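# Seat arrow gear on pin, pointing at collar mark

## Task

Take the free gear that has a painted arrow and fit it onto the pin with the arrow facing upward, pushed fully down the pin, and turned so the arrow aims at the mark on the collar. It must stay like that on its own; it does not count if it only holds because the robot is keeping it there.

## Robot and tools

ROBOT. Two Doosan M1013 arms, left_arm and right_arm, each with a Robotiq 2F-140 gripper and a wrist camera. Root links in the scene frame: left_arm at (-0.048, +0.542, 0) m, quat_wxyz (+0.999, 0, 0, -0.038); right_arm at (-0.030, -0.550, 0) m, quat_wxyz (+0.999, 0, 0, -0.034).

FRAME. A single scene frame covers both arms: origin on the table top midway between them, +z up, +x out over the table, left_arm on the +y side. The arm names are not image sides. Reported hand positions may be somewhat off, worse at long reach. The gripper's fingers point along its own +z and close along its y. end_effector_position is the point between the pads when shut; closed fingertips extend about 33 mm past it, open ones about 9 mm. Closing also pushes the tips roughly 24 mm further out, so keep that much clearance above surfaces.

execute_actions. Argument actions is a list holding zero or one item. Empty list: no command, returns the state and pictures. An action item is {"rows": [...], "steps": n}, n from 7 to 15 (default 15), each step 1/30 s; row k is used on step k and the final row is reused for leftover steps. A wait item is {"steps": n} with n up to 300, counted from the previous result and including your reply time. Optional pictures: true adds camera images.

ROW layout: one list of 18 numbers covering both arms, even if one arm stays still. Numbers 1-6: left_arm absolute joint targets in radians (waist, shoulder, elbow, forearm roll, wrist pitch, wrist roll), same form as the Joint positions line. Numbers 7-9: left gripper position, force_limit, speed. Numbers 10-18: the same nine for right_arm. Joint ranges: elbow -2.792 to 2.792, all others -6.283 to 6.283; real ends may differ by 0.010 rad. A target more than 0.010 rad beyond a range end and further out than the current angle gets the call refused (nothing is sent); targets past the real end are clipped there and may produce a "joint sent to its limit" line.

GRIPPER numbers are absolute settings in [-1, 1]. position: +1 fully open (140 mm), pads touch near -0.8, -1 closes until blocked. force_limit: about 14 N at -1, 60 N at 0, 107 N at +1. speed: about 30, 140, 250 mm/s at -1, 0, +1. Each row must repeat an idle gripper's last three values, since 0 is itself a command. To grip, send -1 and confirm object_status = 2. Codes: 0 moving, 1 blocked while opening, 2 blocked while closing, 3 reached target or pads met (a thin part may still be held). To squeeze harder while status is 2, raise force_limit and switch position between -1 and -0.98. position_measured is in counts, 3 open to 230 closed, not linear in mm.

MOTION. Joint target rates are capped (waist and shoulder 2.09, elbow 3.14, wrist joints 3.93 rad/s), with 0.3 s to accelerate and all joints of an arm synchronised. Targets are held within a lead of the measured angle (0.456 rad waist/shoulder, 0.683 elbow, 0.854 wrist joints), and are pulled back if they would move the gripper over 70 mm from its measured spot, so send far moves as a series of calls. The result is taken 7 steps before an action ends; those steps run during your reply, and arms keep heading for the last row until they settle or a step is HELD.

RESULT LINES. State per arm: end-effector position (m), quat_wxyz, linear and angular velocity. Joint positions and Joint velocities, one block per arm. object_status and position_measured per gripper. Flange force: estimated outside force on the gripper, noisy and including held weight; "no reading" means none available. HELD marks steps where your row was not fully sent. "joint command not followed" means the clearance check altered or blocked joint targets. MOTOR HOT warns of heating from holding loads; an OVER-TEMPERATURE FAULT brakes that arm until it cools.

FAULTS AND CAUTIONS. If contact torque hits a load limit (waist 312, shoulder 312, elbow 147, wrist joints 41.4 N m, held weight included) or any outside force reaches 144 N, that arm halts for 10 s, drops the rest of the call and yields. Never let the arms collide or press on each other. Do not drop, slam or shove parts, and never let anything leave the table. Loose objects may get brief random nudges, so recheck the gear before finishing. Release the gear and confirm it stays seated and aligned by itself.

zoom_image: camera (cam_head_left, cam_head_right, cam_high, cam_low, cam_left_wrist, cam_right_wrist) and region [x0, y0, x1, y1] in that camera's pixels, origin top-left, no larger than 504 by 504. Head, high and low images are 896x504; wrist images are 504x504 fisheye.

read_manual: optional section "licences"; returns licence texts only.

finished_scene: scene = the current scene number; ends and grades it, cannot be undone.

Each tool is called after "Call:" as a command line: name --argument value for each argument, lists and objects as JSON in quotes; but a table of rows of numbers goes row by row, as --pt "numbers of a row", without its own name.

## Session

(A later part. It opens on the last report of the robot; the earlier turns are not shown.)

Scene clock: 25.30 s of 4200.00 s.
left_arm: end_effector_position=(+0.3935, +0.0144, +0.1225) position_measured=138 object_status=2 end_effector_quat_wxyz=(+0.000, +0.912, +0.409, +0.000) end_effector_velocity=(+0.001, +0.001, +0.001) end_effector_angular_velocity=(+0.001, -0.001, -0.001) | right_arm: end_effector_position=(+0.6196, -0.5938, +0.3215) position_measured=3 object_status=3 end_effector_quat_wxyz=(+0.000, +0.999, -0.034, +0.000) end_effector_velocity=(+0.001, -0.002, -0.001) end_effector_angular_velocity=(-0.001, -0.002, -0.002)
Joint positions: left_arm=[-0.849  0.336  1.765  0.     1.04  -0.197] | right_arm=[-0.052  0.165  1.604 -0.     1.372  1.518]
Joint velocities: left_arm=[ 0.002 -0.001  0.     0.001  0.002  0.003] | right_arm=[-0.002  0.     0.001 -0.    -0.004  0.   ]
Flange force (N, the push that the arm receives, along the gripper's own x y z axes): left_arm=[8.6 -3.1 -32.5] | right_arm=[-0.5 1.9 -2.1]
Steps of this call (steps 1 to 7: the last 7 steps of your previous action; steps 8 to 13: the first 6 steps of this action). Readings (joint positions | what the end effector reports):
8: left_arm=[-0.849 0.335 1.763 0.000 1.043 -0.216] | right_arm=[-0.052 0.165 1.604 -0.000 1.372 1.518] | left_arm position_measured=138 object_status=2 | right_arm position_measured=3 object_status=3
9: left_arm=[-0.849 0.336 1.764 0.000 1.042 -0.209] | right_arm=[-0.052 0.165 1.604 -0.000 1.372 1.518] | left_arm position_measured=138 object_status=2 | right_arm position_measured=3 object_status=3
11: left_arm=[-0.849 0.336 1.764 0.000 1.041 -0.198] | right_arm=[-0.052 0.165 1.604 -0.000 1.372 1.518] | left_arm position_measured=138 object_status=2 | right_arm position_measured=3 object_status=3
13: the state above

Call:
execute_actions --actions '[{"rows":[[-0.8483,0.3335,1.7616,0,1.0465,-0.197,-1,-0.6,-0.5,-0.052,0.165,1.604,0,1.372,1.518,1,0,0],[-0.8483,0.3335,1.7616,0,1.0465,-0.197,-1,-0.6,-0.5,-0.052,0.165,1.604,0,1.372,1.518,1,0,0],[-0.8483,0.3335,1.7616,0,1.0465,-0.197,-1,-0.6,-0.5,-0.052,0.165,1.604,0,1.372,1.518,1,0,0],[-0.8483,0.3335,1.7616,0,1.0465,-0.27,-1,-0.6,-0.5,-0.052,0.165,1.604,0,1.372,1.518,1,0,0]],"steps":12}]'

Call:
execute_actions --actions '[{"rows":[[-0.8483,0.3361,1.7643,0,1.0412,-0.26,-1,-0.6,-0.5,-0.052,0.165,1.604,0,1.372,1.518,1,0,0]],"steps":14}]' --pictures true

Call:
zoom_image --camera "cam_left_wrist" --region '[160, 140, 360, 320]'

Scene clock: 26.00 s of 4200.00 s.
left_arm: end_effector_position=(+0.3932, +0.0145, +0.1256) position_measured=138 object_status=2 end_effector_quat_wxyz=(-0.000, +0.911, +0.412, -0.000) end_effector_velocity=(+0.000, -0.001, +0.004) end_effector_angular_velocity=(+0.001, -0.002, +0.399) | right_arm: end_effector_position=(+0.6196, -0.5938, +0.3215) position_measured=3 object_status=3 end_effector_quat_wxyz=(+0.000, +0.999, -0.034, +0.000) end_effector_velocity=(-0.000, +0.001, -0.000) end_effector_angular_velocity=(+0.000, +0.002, +0.001)
Joint positions: left_arm=[-0.849  0.334  1.762 -0.     1.046 -0.204] | right_arm=[-0.052  0.165  1.604 -0.     1.372  1.518]
Joint velocities: left_arm=[-0.001 -0.003 -0.005  0.003  0.008 -0.402] | right_arm=[ 0.001  0.     0.     0.     0.001 -0.   ]
Flange force (N, the push that the arm receives, along the gripper's own x y z axes): left_arm=[-5.4 11.1 10.3] | right_arm=[-1.0 2.6 -2.2]
Steps of this call (steps 1 to 7: the last 7 steps of your previous action; steps 8 to 15: the robot went on to your last target; step 16: nothing new was sent; steps 17 to 21: the first 5 steps of this action). Readings (joint positions | what the end effector reports):
17: left_arm=[-0.849 0.336 1.765 0.000 1.040 -0.197] | right_arm=[-0.052 0.165 1.604 -0.000 1.372 1.518] | left_arm position_measured=138 object_status=2 | right_arm position_measured=3 object_status=3
18: left_arm=[-0.849 0.335 1.764 -0.000 1.043 -0.197] | right_arm=[-0.052 0.165 1.604 -0.000 1.372 1.518] | left_arm position_measured=138 object_status=2 | right_arm position_measured=3 object_status=3
20: left_arm=[-0.849 0.334 1.762 -0.000 1.046 -0.197] | right_arm=[-0.052 0.165 1.604 -0.000 1.372 1.518] | left_arm position_measured=138 object_status=2 | right_arm position_measured=3 object_status=3
21: the state above

Scene clock: 26.47 s of 4200.00 s.
left_arm: end_effector_position=(+0.3937, +0.0145, +0.1232) position_measured=138 object_status=2 end_effector_quat_wxyz=(+0.000, +0.899, +0.438, +0.000) end_effector_velocity=(-0.001, +0.001, -0.002) end_effector_angular_velocity=(+0.001, +0.001, -0.001) | right_arm: end_effector_position=(+0.6196, -0.5938, +0.3215) position_measured=3 object_status=3 end_effector_quat_wxyz=(+0.000, +0.999, -0.034, +0.000) end_effector_velocity=(-0.000, -0.001, -0.000) end_effector_angular_velocity=(+0.000, +0.000, -0.001)
Joint positions: left_arm=[-0.848  0.336  1.764  0.     1.041 -0.26 ] | right_arm=[-0.052  0.165  1.604 -0.     1.372  1.518]
Joint velocities: left_arm=[ 0.     0.     0.003 -0.    -0.002  0.001] | right_arm=[-0.001  0.     0.     0.    -0.    -0.   ]
Flange force (N, the push that the arm receives, along the gripper's own x y z axes): left_arm=[0.8 -3.2 -48.3] | right_arm=[0.6 2.6 -3.3]
Steps of this call (steps 1 to 7: the last 7 steps of your previous action; steps 8 to 14: the first 7 steps of this action). Readings (joint positions | what the end effector reports):
8: left_arm=[-0.849 0.334 1.762 -0.000 1.047 -0.270] | right_arm=[-0.052 0.165 1.604 -0.000 1.372 1.518] | left_arm position_measured=138 object_status=2 | right_arm position_measured=3 object_status=3
9: left_arm=[-0.848 0.334 1.762 0.000 1.045 -0.266] | right_arm=[-0.052 0.165 1.604 -0.000 1.372 1.518] | left_arm position_measured=138 object_status=2 | right_arm position_measured=3 object_status=3
11: left_arm=[-0.848 0.336 1.764 0.000 1.042 -0.261] | right_arm=[-0.052 0.165 1.604 -0.000 1.372 1.518] | left_arm position_measured=138 object_status=2 | right_arm position_measured=3 object_status=3
14: the state above

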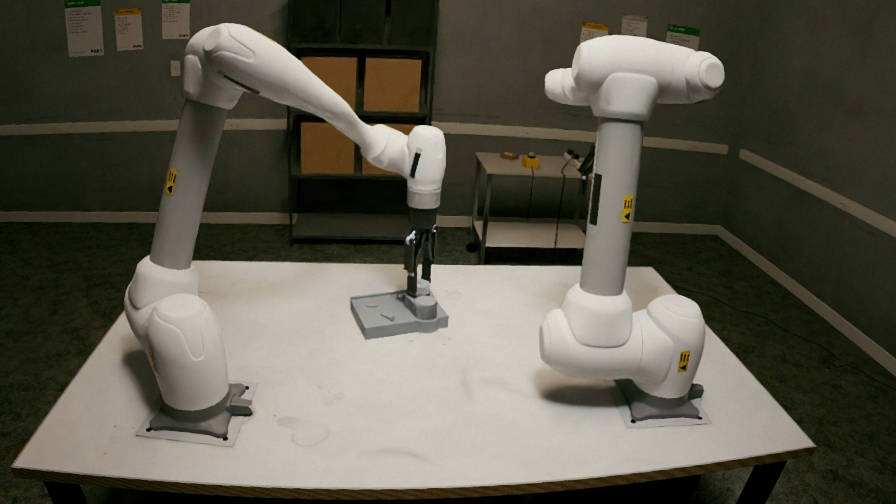

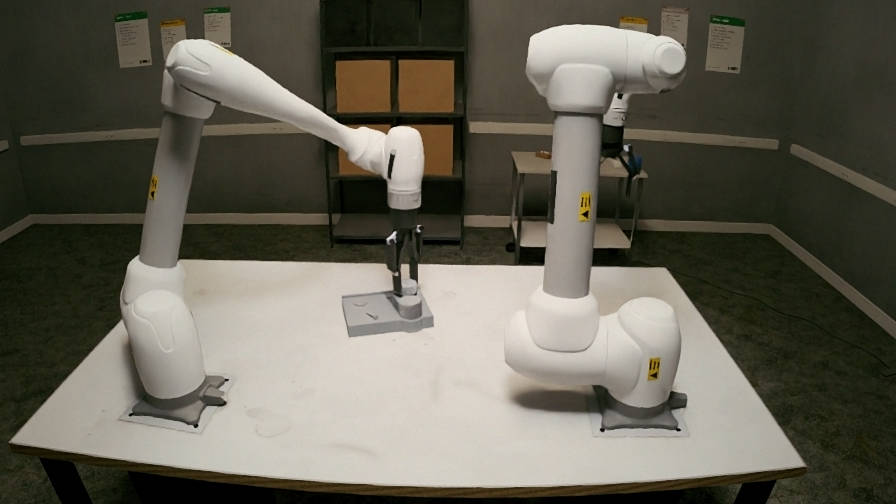

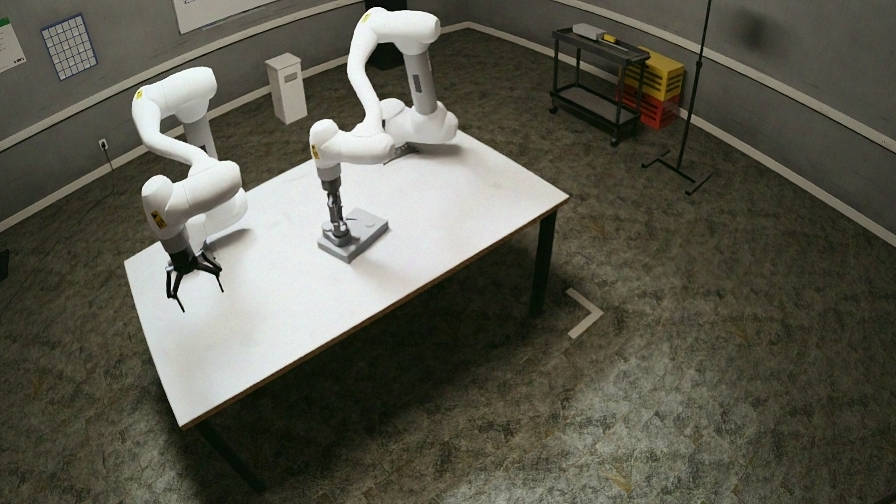

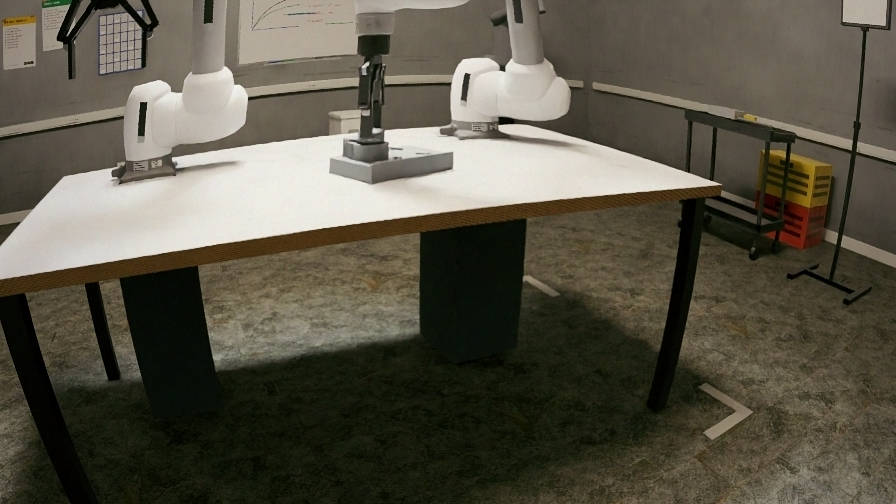

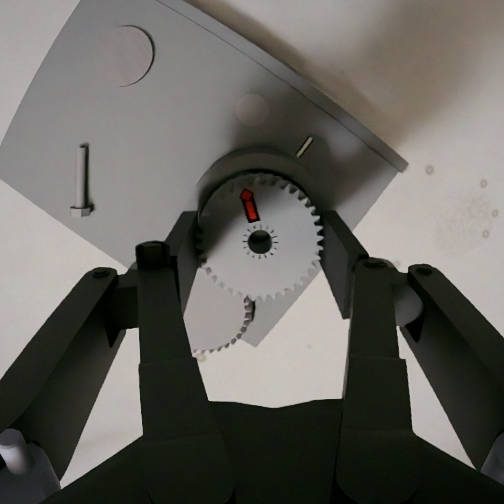

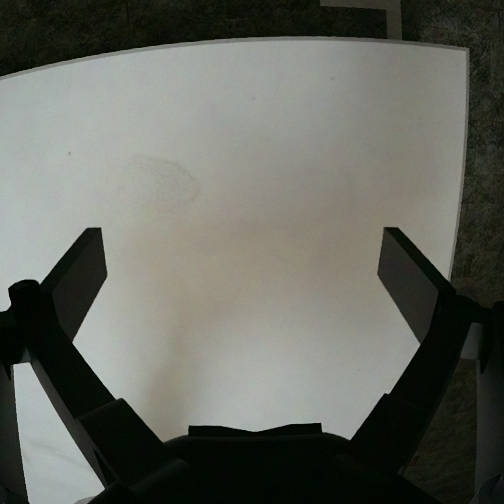

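Region (160, 140, 360, 320) of cam_left_wrist's 504x504 image, scaled by 2.520, with more detail than that image has; it fills the top 454 rows of this view, and the rest is white.

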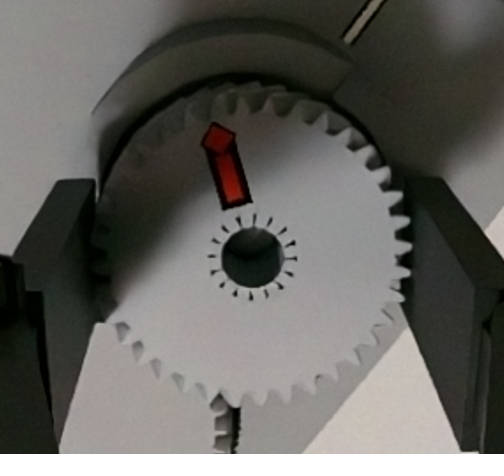

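Call:
execute_actions --actions '[{"rows":[[-0.8483,0.3335,1.7616,0,1.0465,-0.26,-1,-0.6,-0.5,-0.052,0.165,1.604,0,1.372,1.518,1,0,0],[-0.8483,0.3335,1.7616,0,1.0465,-0.26,-1,-0.6,-0.5,-0.052,0.165,1.604,0,1.372,1.518,1,0,0],[-0.8483,0.3335,1.7616,0,1.0465,-0.26,-1,-0.6,-0.5,-0.052,0.165,1.604,0,1.372,1.518,1,0,0],[-0.8483,0.3335,1.7616,0,1.0465,-0.18,-1,-0.6,-0.5,-0.052,0.165,1.604,0,1.372,1.518,1,0,0]],"steps":12}]'

Call:
execute_actions --actions '[{"rows":[[-0.8483,0.3365,1.7647,0,1.0404,-0.165,-1,-0.6,-0.5,-0.052,0.165,1.604,0,1.372,1.518,1,0,0]],"steps":14}]'

Scene clock: 27.07 s of 4200.00 s.
left_arm: end_effector_position=(+0.3933, +0.0148, +0.1253) position_measured=138 object_status=2 end_effector_quat_wxyz=(-0.000, +0.901, +0.434, -0.000) end_effector_velocity=(+0.001, -0.004, +0.015) end_effector_angular_velocity=(-0.007, +0.001, -0.394) | right_arm: end_effector_position=(+0.6196, -0.5938, +0.3215) position_measured=3 object_status=3 end_effector_quat_wxyz=(+0.000, +0.999, -0.034, +0.000) end_effector_velocity=(-0.000, +0.001, +0.001) end_effector_angular_velocity=(+0.000, +0.001, +0.001)
Joint positions: left_arm=[-0.848  0.334  1.762 -0.     1.046 -0.253] | right_arm=[-0.052  0.165  1.604 -0.     1.372  1.518]
Joint velocities: left_arm=[-0.    -0.009 -0.017 -0.005  0.021  0.396] | right_arm=[ 0.001 -0.    -0.002  0.     0.003  0.   ]
Flange force (N, the push that the arm receives, along the gripper's own x y z axes): left_arm=[-7.6 27.8 37.7] | right_arm=[-0.3 2.3 -2.7]
Steps of this call (steps 1 to 7: the last 7 steps of your previous action; steps 8 to 13: the robot went on to your last target; steps 14 to 18: the first 5 steps of this action). Readings (joint positions | what the end effector reports):
14: left_arm=[-0.848 0.336 1.764 -0.000 1.041 -0.260] | right_arm=[-0.052 0.165 1.604 -0.000 1.372 1.518] | left_arm position_measured=138 object_status=2 | right_arm position_measured=3 object_status=3
15: left_arm=[-0.848 0.335 1.764 -0.000 1.043 -0.260] | right_arm=[-0.052 0.165 1.604 -0.000 1.372 1.518] | left_arm position_measured=138 object_status=2 | right_arm position_measured=3 object_status=3
17: left_arm=[-0.848 0.334 1.763 -0.000 1.046 -0.260] | right_arm=[-0.052 0.165 1.604 -0.000 1.372 1.518] | left_arm position_measured=138 object_status=2 | right_arm position_measured=3 object_status=3
18: the state above

Scene clock: 27.53 s of 4200.00 s.
left_arm: end_effector_position=(+0.3936, +0.0144, +0.1227) position_measured=138 object_status=2 end_effector_quat_wxyz=(+0.000, +0.919, +0.395, -0.000) end_effector_velocity=(+0.000, +0.001, -0.001) end_effector_angular_velocity=(+0.001, +0.002, +0.003) | right_arm: end_effector_position=(+0.6196, -0.5938, +0.3215) position_measured=3 object_status=3 end_effector_quat_wxyz=(+0.000, +0.999, -0.034, +0.000) end_effector_velocity=(-0.001, +0.001, +0.000) end_effector_angular_velocity=(+0.001, +0.002, +0.001)
Joint positions: left_arm=[-0.848  0.336  1.764 -0.     1.04  -0.165] | right_arm=[-0.052  0.165  1.604 -0.     1.372  1.518]
Joint velocities: left_arm=[ 0.002  0.001  0.001 -0.001 -0.001 -0.   ] | right_arm=[ 0.001 -0.    -0.     0.     0.002 -0.   ]
Flange force (N, the push that the arm receives, along the gripper's own x y z axes): left_arm=[-2.4 -4.1 -51.5] | right_arm=[-1.9 2.8 -2.4]
Steps of this call (steps 1 to 7: the last 7 steps of your previous action; steps 8 to 14: the first 7 steps of this action). Readings (joint positions | what the end effector reports):
8: left_arm=[-0.848 0.333 1.762 -0.000 1.047 -0.180] | right_arm=[-0.052 0.165 1.604 -0.000 1.372 1.518] | left_arm position_measured=138 object_status=2 | right_arm position_measured=3 object_status=3
9: left_arm=[-0.848 0.334 1.762 -0.000 1.045 -0.174] | right_arm=[-0.052 0.165 1.604 -0.000 1.372 1.518] | left_arm position_measured=138 object_status=2 | right_arm position_measured=3 object_status=3
11: left_arm=[-0.848 0.336 1.764 -0.000 1.041 -0.166] | right_arm=[-0.052 0.165 1.604 -0.000 1.372 1.518] | left_arm position_measured=138 object_status=2 | right_arm position_measured=3 object_status=3
14: the state above

Call:
execute_actions --actions '[]'

Call:
zoom_image --camera "cam_left_wrist" --region '[160, 140, 360, 340]'

Call:
zoom_image --camera "cam_low" --region '[330, 100, 420, 170]'

Scene clock: 27.87 s of 4200.00 s.
left_arm: end_effector_position=(+0.3936, +0.0146, +0.1224) position_measured=138 object_status=2 end_effector_quat_wxyz=(+0.000, +0.919, +0.395, -0.000) end_effector_velocity=(-0.000, +0.001, -0.001) end_effector_angular_velocity=(+0.003, +0.001, -0.001) | right_arm: end_effector_position=(+0.6196, -0.5938, +0.3215) position_measured=3 object_status=3 end_effector_quat_wxyz=(+0.000, +0.999, -0.034, +0.000) end_effector_velocity=(-0.000, +0.001, +0.000) end_effector_angular_velocity=(-0.000, +0.000, +0.001)
Joint positions: left_arm=[-0.848  0.337  1.765 -0.     1.04  -0.165] | right_arm=[-0.052  0.165  1.604 -0.     1.372  1.518]
Joint velocities: left_arm=[0.    0.001 0.    0.001 0.002 0.   ] | right_arm=[ 0.001 -0.    -0.    -0.     0.001  0.   ]
Flange force (N, the push that the arm receives, along the gripper's own x y z axes): left_arm=[-5.9 -0.1 -54.4] | right_arm=[-0.2 0.7 -1.9]
Kept back: nothing.
Steps of this call (steps 1 to 7: the last 7 steps of your previous action; steps 8 to 10: the robot went on to your last target). Readings (joint positions | what the end effector reports):
1: left_arm=[-0.848 0.336 1.764 -0.000 1.040 -0.165] | right_arm=[-0.052 0.165 1.604 -0.000 1.372 1.518] | left_arm position_measured=138 object_status=2 | right_arm position_measured=3 object_status=3
2: left_arm=[-0.848 0.336 1.765 -0.000 1.040 -0.165] | right_arm=[-0.052 0.165 1.604 -0.000 1.372 1.518] | left_arm position_measured=138 object_status=2 | right_arm position_measured=3 object_status=3
4: left_arm=[-0.848 0.336 1.765 -0.000 1.040 -0.165] | right_arm=[-0.052 0.165 1.604 -0.000 1.372 1.518] | left_arm position_measured=138 object_status=2 | right_arm position_measured=3 object_status=3
8: left_arm=[-0.848 0.337 1.765 -0.000 1.040 -0.165] | right_arm=[-0.052 0.165 1.604 -0.000 1.372 1.518] | left_arm position_measured=138 object_status=2 | right_arm position_measured=3 object_status=3
10: the state above

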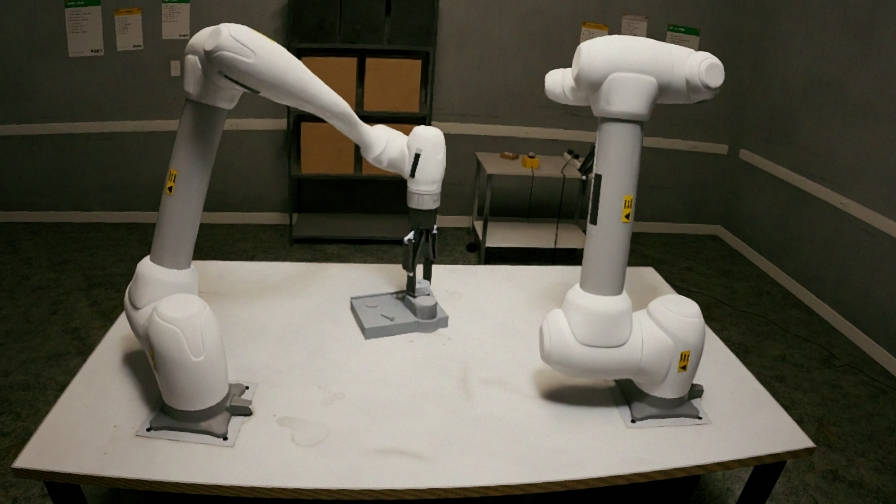

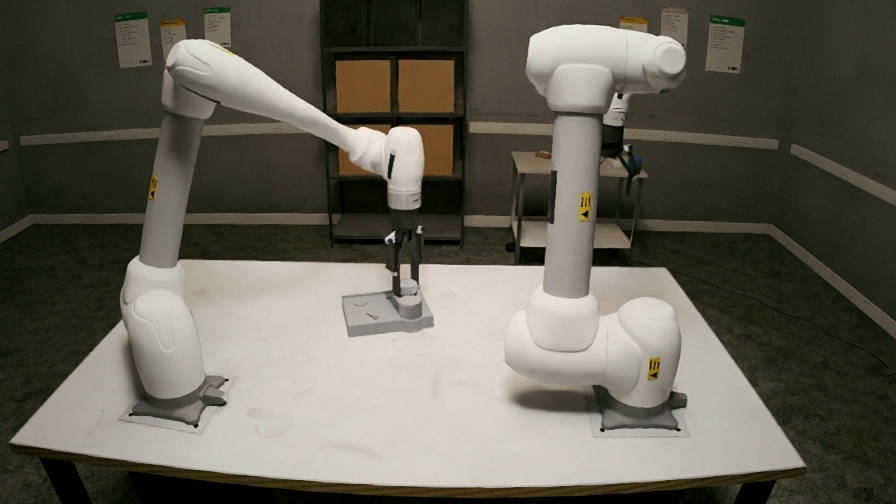

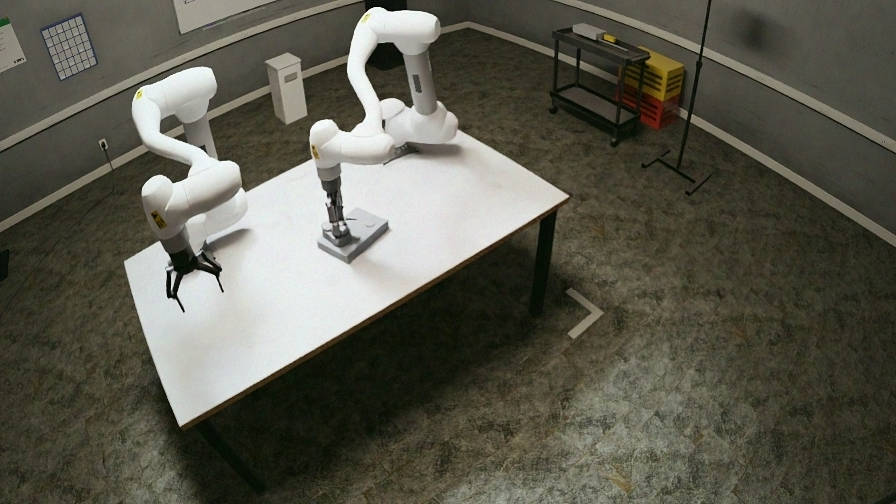

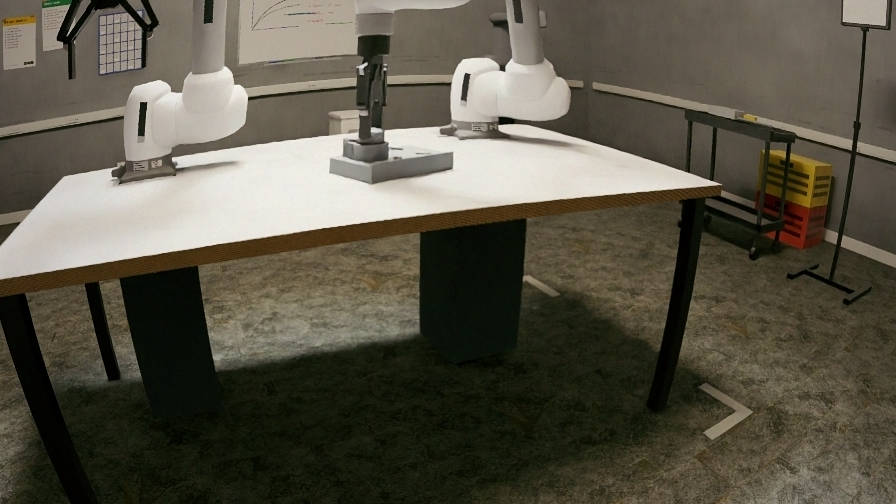

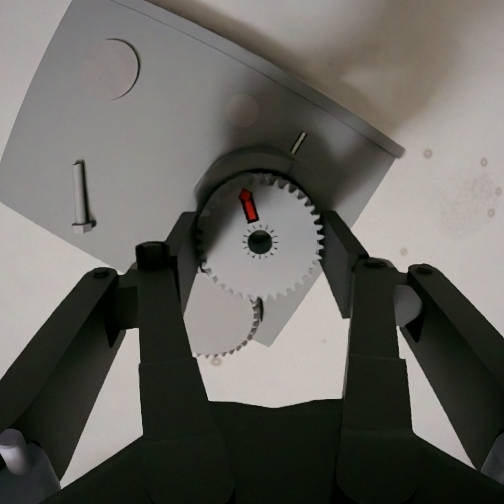

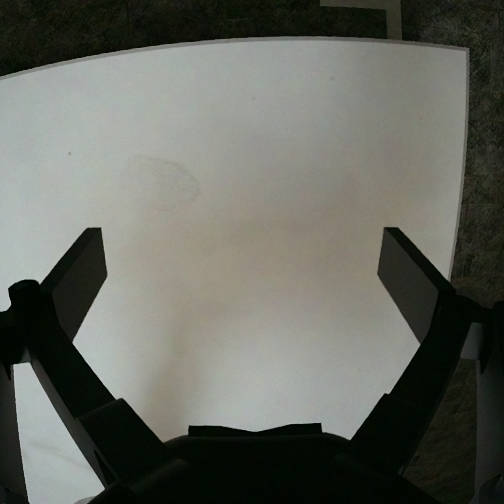

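Region (160, 140, 360, 340) of cam_left_wrist's 504x504 image, scaled by 2.520, with more detail than that image has.

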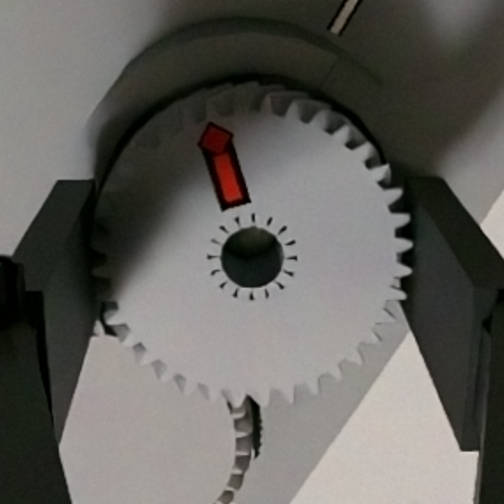

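Region (330, 100, 420, 170) of cam_low's 896x504 image, scaled by 5.600, with more detail than that image has.

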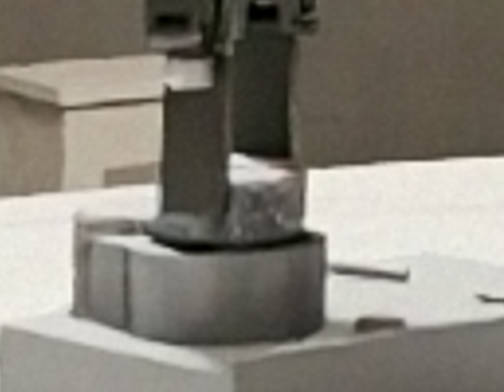

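Call:
execute_actions --actions '[{"rows":[[-0.8483,0.335,1.763,0,1.0436,-0.165,-1,-0.6,-0.5,-0.052,0.165,1.604,0,1.372,1.518,1,0,0],[-0.8483,0.3335,1.7616,0,1.0465,-0.165,-1,-0.6,-0.5,-0.052,0.165,1.604,0,1.372,1.518,1,0,0],[-0.8483,0.3335,1.7616,0,1.0465,-0.165,-1,-0.6,-0.5,-0.052,0.165,1.604,0,1.372,1.518,1,0,0],[-0.8483,0.322,1.749,0,1.0706,-0.165,-1,-0.6,-0.5,-0.052,0.165,1.604,0,1.372,1.518,1,0,0]],"steps":12}]'

Call:
execute_actions --actions '[{"rows":[[-0.7842,0.2246,1.8755,0,1.0415,-0.24,-1,-0.6,-0.5,-0.052,0.165,1.604,0,1.372,1.518,1,0,0]],"steps":15}]'

Call:
execute_actions --actions '[{"rows":[[-0.7842,0.2765,1.9278,0,0.9373,-0.24,-1,-0.6,-0.5,-0.052,0.165,1.604,0,1.372,1.518,1,0,0]],"steps":12}]'

Call:
execute_actions --actions '[{"rows":[[-0.7842,0.279,1.93,0,0.9326,-0.24,0,-0.6,-0.5,-0.052,0.165,1.604,0,1.372,1.518,1,0,0]],"steps":13}]'

Call:
execute_actions --actions '[{"rows":[[-0.7842,0.279,1.93,0,0.9326,-0.24,-1,0.3,-0.7,-0.052,0.165,1.604,0,1.372,1.518,1,0,0]],"steps":15}]' --pictures true

Call:
zoom_image --camera "cam_left_wrist" --region '[160, 140, 360, 340]'

Scene clock: 28.83 s of 4200.00 s.
left_arm: end_effector_position=(+0.3933, +0.0150, +0.1293) position_measured=138 object_status=2 end_effector_quat_wxyz=(-0.001, +0.919, +0.395, -0.000) end_effector_velocity=(-0.005, +0.005, +0.196) end_effector_angular_velocity=(+0.020, +0.015, -0.000) | right_arm: end_effector_position=(+0.6196, -0.5938, +0.3215) position_measured=3 object_status=3 end_effector_quat_wxyz=(+0.000, +0.999, -0.034, +0.000) end_effector_velocity=(-0.000, -0.001, +0.000) end_effector_angular_velocity=(+0.000, +0.000, -0.001)
Joint positions: left_arm=[-0.848  0.331  1.759  0.     1.053 -0.165] | right_arm=[-0.052  0.165  1.604 -0.     1.372  1.518]
Joint velocities: left_arm=[-0.001 -0.158 -0.18  -0.     0.363 -0.   ] | right_arm=[-0.001 -0.    -0.     0.     0.     0.   ]
Flange force (N, the push that the arm receives, along the gripper's own x y z axes): left_arm=[-6.9 35.3 24.4] | right_arm=[0.5 2.2 -1.8]
Steps of this call (steps 1 to 15: the robot went on to your last target; steps 16 to 24: nothing new was sent; steps 25 to 29: the first 5 steps of this action). Readings (joint positions | what the end effector reports):
25: left_arm=[-0.848 0.336 1.765 -0.000 1.040 -0.165] | right_arm=[-0.052 0.165 1.604 -0.000 1.372 1.518] | left_arm position_measured=138 object_status=2 | right_arm position_measured=3 object_status=3
26: left_arm=[-0.848 0.336 1.764 0.000 1.042 -0.165] | right_arm=[-0.052 0.165 1.604 -0.000 1.372 1.518] | left_arm position_measured=138 object_status=2 | right_arm position_measured=3 object_status=3
28: left_arm=[-0.848 0.334 1.762 0.000 1.046 -0.165] | right_arm=[-0.052 0.165 1.604 -0.000 1.372 1.518] | left_arm position_measured=138 object_status=2 | right_arm position_measured=3 object_status=3
29: the state above

Scene clock: 29.33 s of 4200.00 s.
left_arm: end_effector_position=(+0.3833, +0.0936, +0.1423) position_measured=138 object_status=2 end_effector_quat_wxyz=(-0.000, +0.890, +0.457, -0.000) end_effector_velocity=(-0.009, +0.056, -0.001) end_effector_angular_velocity=(-0.000, -0.000, +0.106) | right_arm: end_effector_position=(+0.6196, -0.5938, +0.3215) position_measured=3 object_status=3 end_effector_quat_wxyz=(+0.000, +0.999, -0.034, +0.000) end_effector_velocity=(+0.001, +0.000, +0.000) end_effector_angular_velocity=(-0.001, -0.001, +0.001)
Joint positions: left_arm=[-0.785  0.225  1.874  0.     1.042 -0.239] | right_arm=[-0.052  0.165  1.604 -0.     1.372  1.518]
Joint velocities: left_arm=[ 0.049 -0.068  0.089 -0.    -0.021 -0.057] | right_arm=[ 0.001  0.    -0.001 -0.    -0.001  0.   ]
Flange force (N, the push that the arm receives, along the gripper's own x y z axes): left_arm=[-2.8 -1.5 9.4] | right_arm=[-0.5 2.3 -2.4]
Steps of this call (steps 1 to 7: the last 7 steps of your previous action; steps 8 to 15: the first 8 steps of this action). Readings (joint positions | what the end effector reports):
8: left_arm=[-0.848 0.322 1.749 0.000 1.071 -0.165] | right_arm=[-0.052 0.165 1.604 -0.000 1.372 1.518] | left_arm position_measured=138 object_status=2 | right_arm position_measured=3 object_status=3
9: left_arm=[-0.846 0.318 1.754 0.000 1.068 -0.167] | right_arm=[-0.052 0.165 1.604 -0.000 1.372 1.518] | left_arm position_measured=138 object_status=2 | right_arm position_measured=3 object_status=3
11: left_arm=[-0.827 0.289 1.793 0.000 1.057 -0.191] | right_arm=[-0.052 0.165 1.604 -0.000 1.372 1.518] | left_arm position_measured=138 object_status=2 | right_arm position_measured=3 object_status=3
15: the state above

Scene clock: 29.73 s of 4200.00 s.
left_arm: end_effector_position=(+0.3824, +0.0951, +0.0936) position_measured=138 object_status=2 end_effector_quat_wxyz=(-0.001, +0.889, +0.458, -0.000) end_effector_velocity=(-0.029, +0.030, -0.358) end_effector_angular_velocity=(+0.046, +0.044, +0.001) | right_arm: end_effector_position=(+0.6196, -0.5938, +0.3215) position_measured=3 object_status=3 end_effector_quat_wxyz=(+0.000, +0.999, -0.034, +0.000) end_effector_velocity=(-0.000, +0.001, -0.000) end_effector_angular_velocity=(+0.000, +0.002, +0.001)
Joint positions: left_arm=[-0.784  0.269  1.921 -0.     0.955 -0.24 ] | right_arm=[-0.052  0.165  1.604 -0.     1.372  1.518]
Joint velocities: left_arm=[-0.002  0.328  0.339 -0.005 -0.603 -0.   ] | right_arm=[ 0.001  0.     0.001  0.     0.001 -0.   ]
Flange force (N, the push that the arm receives, along the gripper's own x y z axes): left_arm=[-2.1 6.6 20.8] | right_arm=[-3.8 -0.4 -2.7]
Steps of this call (steps 1 to 7: the last 7 steps of your previous action; steps 8 to 12: the first 5 steps of this action). Readings (joint positions | what the end effector reports):
8: left_arm=[-0.784 0.225 1.876 -0.000 1.041 -0.240] | right_arm=[-0.052 0.165 1.604 -0.000 1.372 1.518] | left_arm position_measured=138 object_status=2 | right_arm position_measured=3 object_status=3
9: left_arm=[-0.784 0.228 1.879 -0.000 1.034 -0.240] | right_arm=[-0.052 0.165 1.604 -0.000 1.372 1.518] | left_arm position_measured=138 object_status=2 | right_arm position_measured=3 object_status=3
11: left_arm=[-0.784 0.254 1.905 -0.000 0.981 -0.240] | right_arm=[-0.052 0.165 1.604 -0.000 1.372 1.518] | left_arm position_measured=138 object_status=2 | right_arm position_measured=3 object_status=3
12: the state above

Scene clock: 30.17 s of 4200.00 s.
left_arm: end_effector_position=(+0.3827, +0.0948, +0.0831) position_measured=129 object_status=0 end_effector_quat_wxyz=(+0.000, +0.889, +0.458, +0.000) end_effector_velocity=(-0.001, +0.001, -0.001) end_effector_angular_velocity=(+0.002, +0.000, -0.002) | right_arm: end_effector_position=(+0.6196, -0.5938, +0.3215) position_measured=3 object_status=3 end_effector_quat_wxyz=(+0.000, +0.999, -0.034, +0.000) end_effector_velocity=(+0.001, -0.000, +0.001) end_effector_angular_velocity=(-0.001, -0.002, -0.000)
Joint positions: left_arm=[-0.784  0.279  1.93  -0.     0.933 -0.24 ] | right_arm=[-0.052  0.165  1.604 -0.     1.372  1.518]
Joint velocities: left_arm=[-0.001  0.001  0.002  0.001 -0.001  0.   ] | right_arm=[-0.    -0.    -0.001 -0.    -0.001  0.   ]
Flange force (N, the push that the arm receives, along the gripper's own x y z axes): left_arm=[-7.3 2.0 3.3] | right_arm=[-1.5 1.3 -1.7]
Steps of this call (steps 1 to 7: the last 7 steps of your previous action; steps 8 to 13: the first 6 steps of this action). Readings (joint positions | what the end effector reports):
8: left_arm=[-0.784 0.276 1.928 -0.000 0.937 -0.240] | right_arm=[-0.052 0.165 1.604 -0.000 1.372 1.518] | left_arm position_measured=138 object_status=0 | right_arm position_measured=3 object_status=3
9: left_arm=[-0.784 0.278 1.928 -0.000 0.935 -0.240] | right_arm=[-0.052 0.165 1.604 -0.000 1.372 1.518] | left_arm position_measured=138 object_status=0 | right_arm position_measured=3 object_status=3
11: left_arm=[-0.784 0.279 1.930 -0.000 0.933 -0.240] | right_arm=[-0.052 0.165 1.604 -0.000 1.372 1.518] | left_arm position_measured=129 object_status=0 | right_arm position_measured=3 object_status=3
13: the state above

Scene clock: 30.67 s of 4200.00 s.
left_arm: end_effector_position=(+0.3827, +0.0949, +0.0830) position_measured=137 object_status=0 end_effector_quat_wxyz=(+0.000, +0.889, +0.458, +0.000) end_effector_velocity=(-0.000, +0.000, -0.001) end_effector_angular_velocity=(+0.001, +0.001, -0.001) | right_arm: end_effector_position=(+0.6196, -0.5938, +0.3215) position_measured=3 object_status=3 end_effector_quat_wxyz=(+0.000, +0.999, -0.034, +0.000) end_effector_velocity=(-0.001, -0.001, -0.000) end_effector_angular_velocity=(-0.000, +0.001, -0.001)
Joint positions: left_arm=[-0.784  0.279  1.93   0.     0.933 -0.24 ] | right_arm=[-0.052  0.165  1.604 -0.     1.372  1.518]
Joint velocities: left_arm=[-0.     0.001  0.001  0.    -0.     0.001] | right_arm=[-0.001 -0.     0.    -0.     0.001 -0.   ]
Flange force (N, the push that the arm receives, along the gripper's own x y z axes): left_arm=[-3.9 0.1 -15.3] | right_arm=[-1.2 3.1 -2.6]
Steps of this call (steps 1 to 7: the last 7 steps of your previous action; steps 8 to 15: the first 8 steps of this action). Readings (joint positions | what the end effector reports):
8: left_arm=[-0.784 0.279 1.930 -0.000 0.933 -0.240] | right_arm=[-0.052 0.165 1.604 -0.000 1.372 1.518] | left_arm position_measured=129 object_status=0 | right_arm position_measured=3 object_status=3
9: left_arm=[-0.784 0.279 1.930 0.000 0.933 -0.240] | right_arm=[-0.052 0.165 1.604 -0.000 1.372 1.518] | left_arm position_measured=130 object_status=0 | right_arm position_measured=3 object_status=3
11: left_arm=[-0.784 0.279 1.930 0.000 0.933 -0.240] | right_arm=[-0.052 0.165 1.604 -0.000 1.372 1.518] | left_arm position_measured=137 object_status=0 | right_arm position_measured=3 object_status=3
15: the state above

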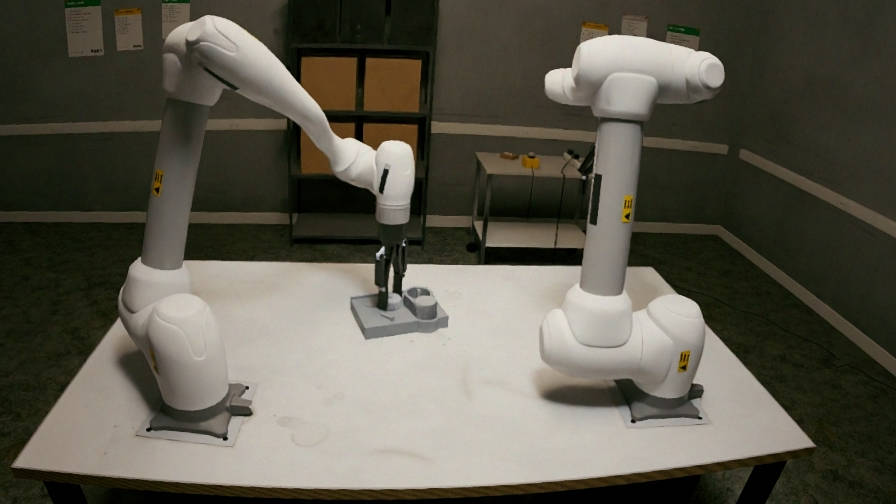

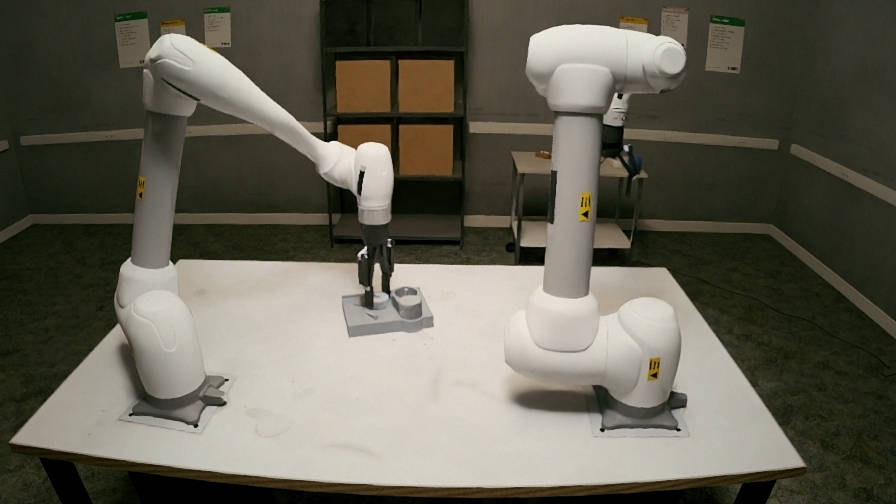

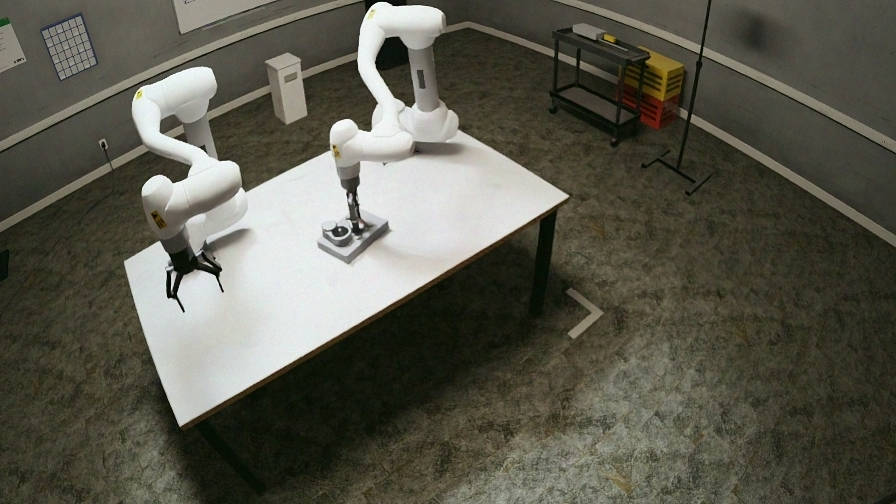

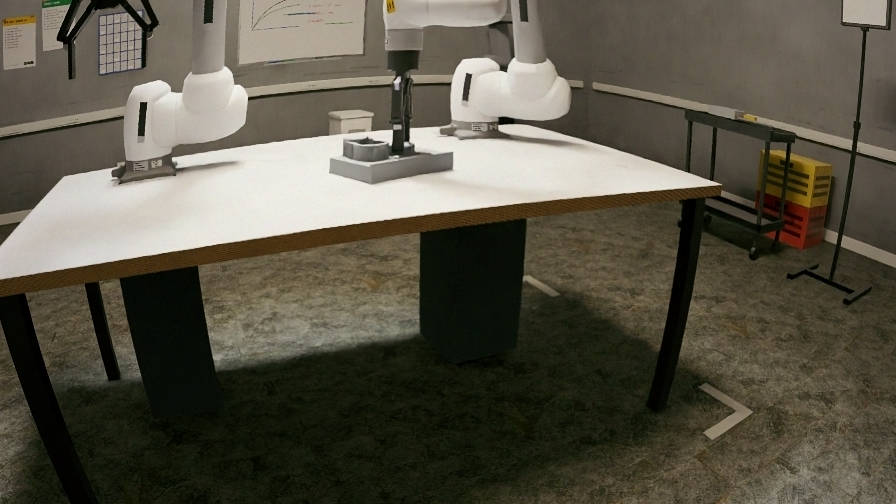

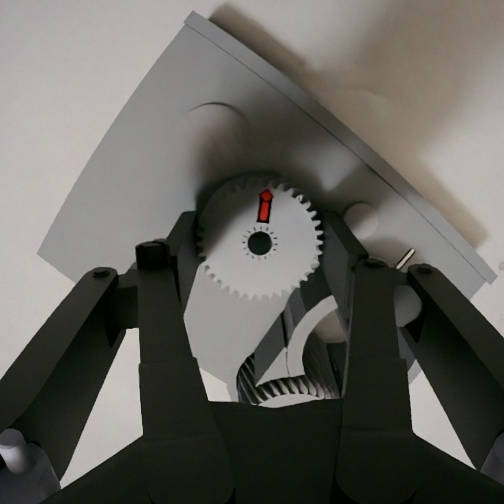

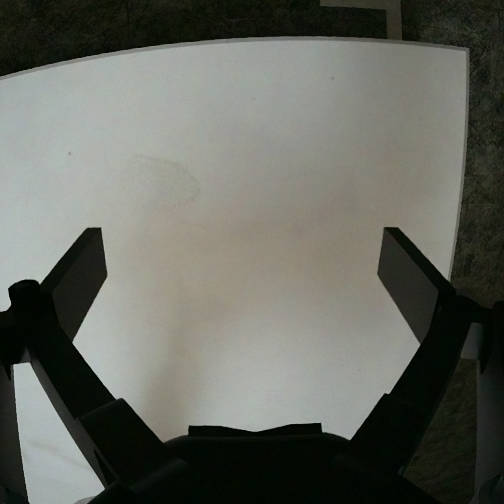

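Region (160, 140, 360, 340) of cam_left_wrist's 504x504 image, scaled by 2.520, with more detail than that image has.

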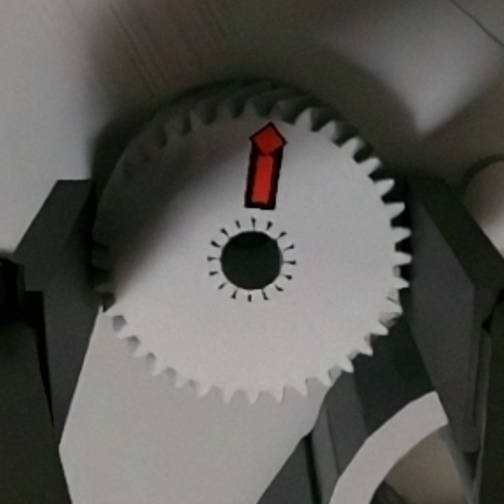

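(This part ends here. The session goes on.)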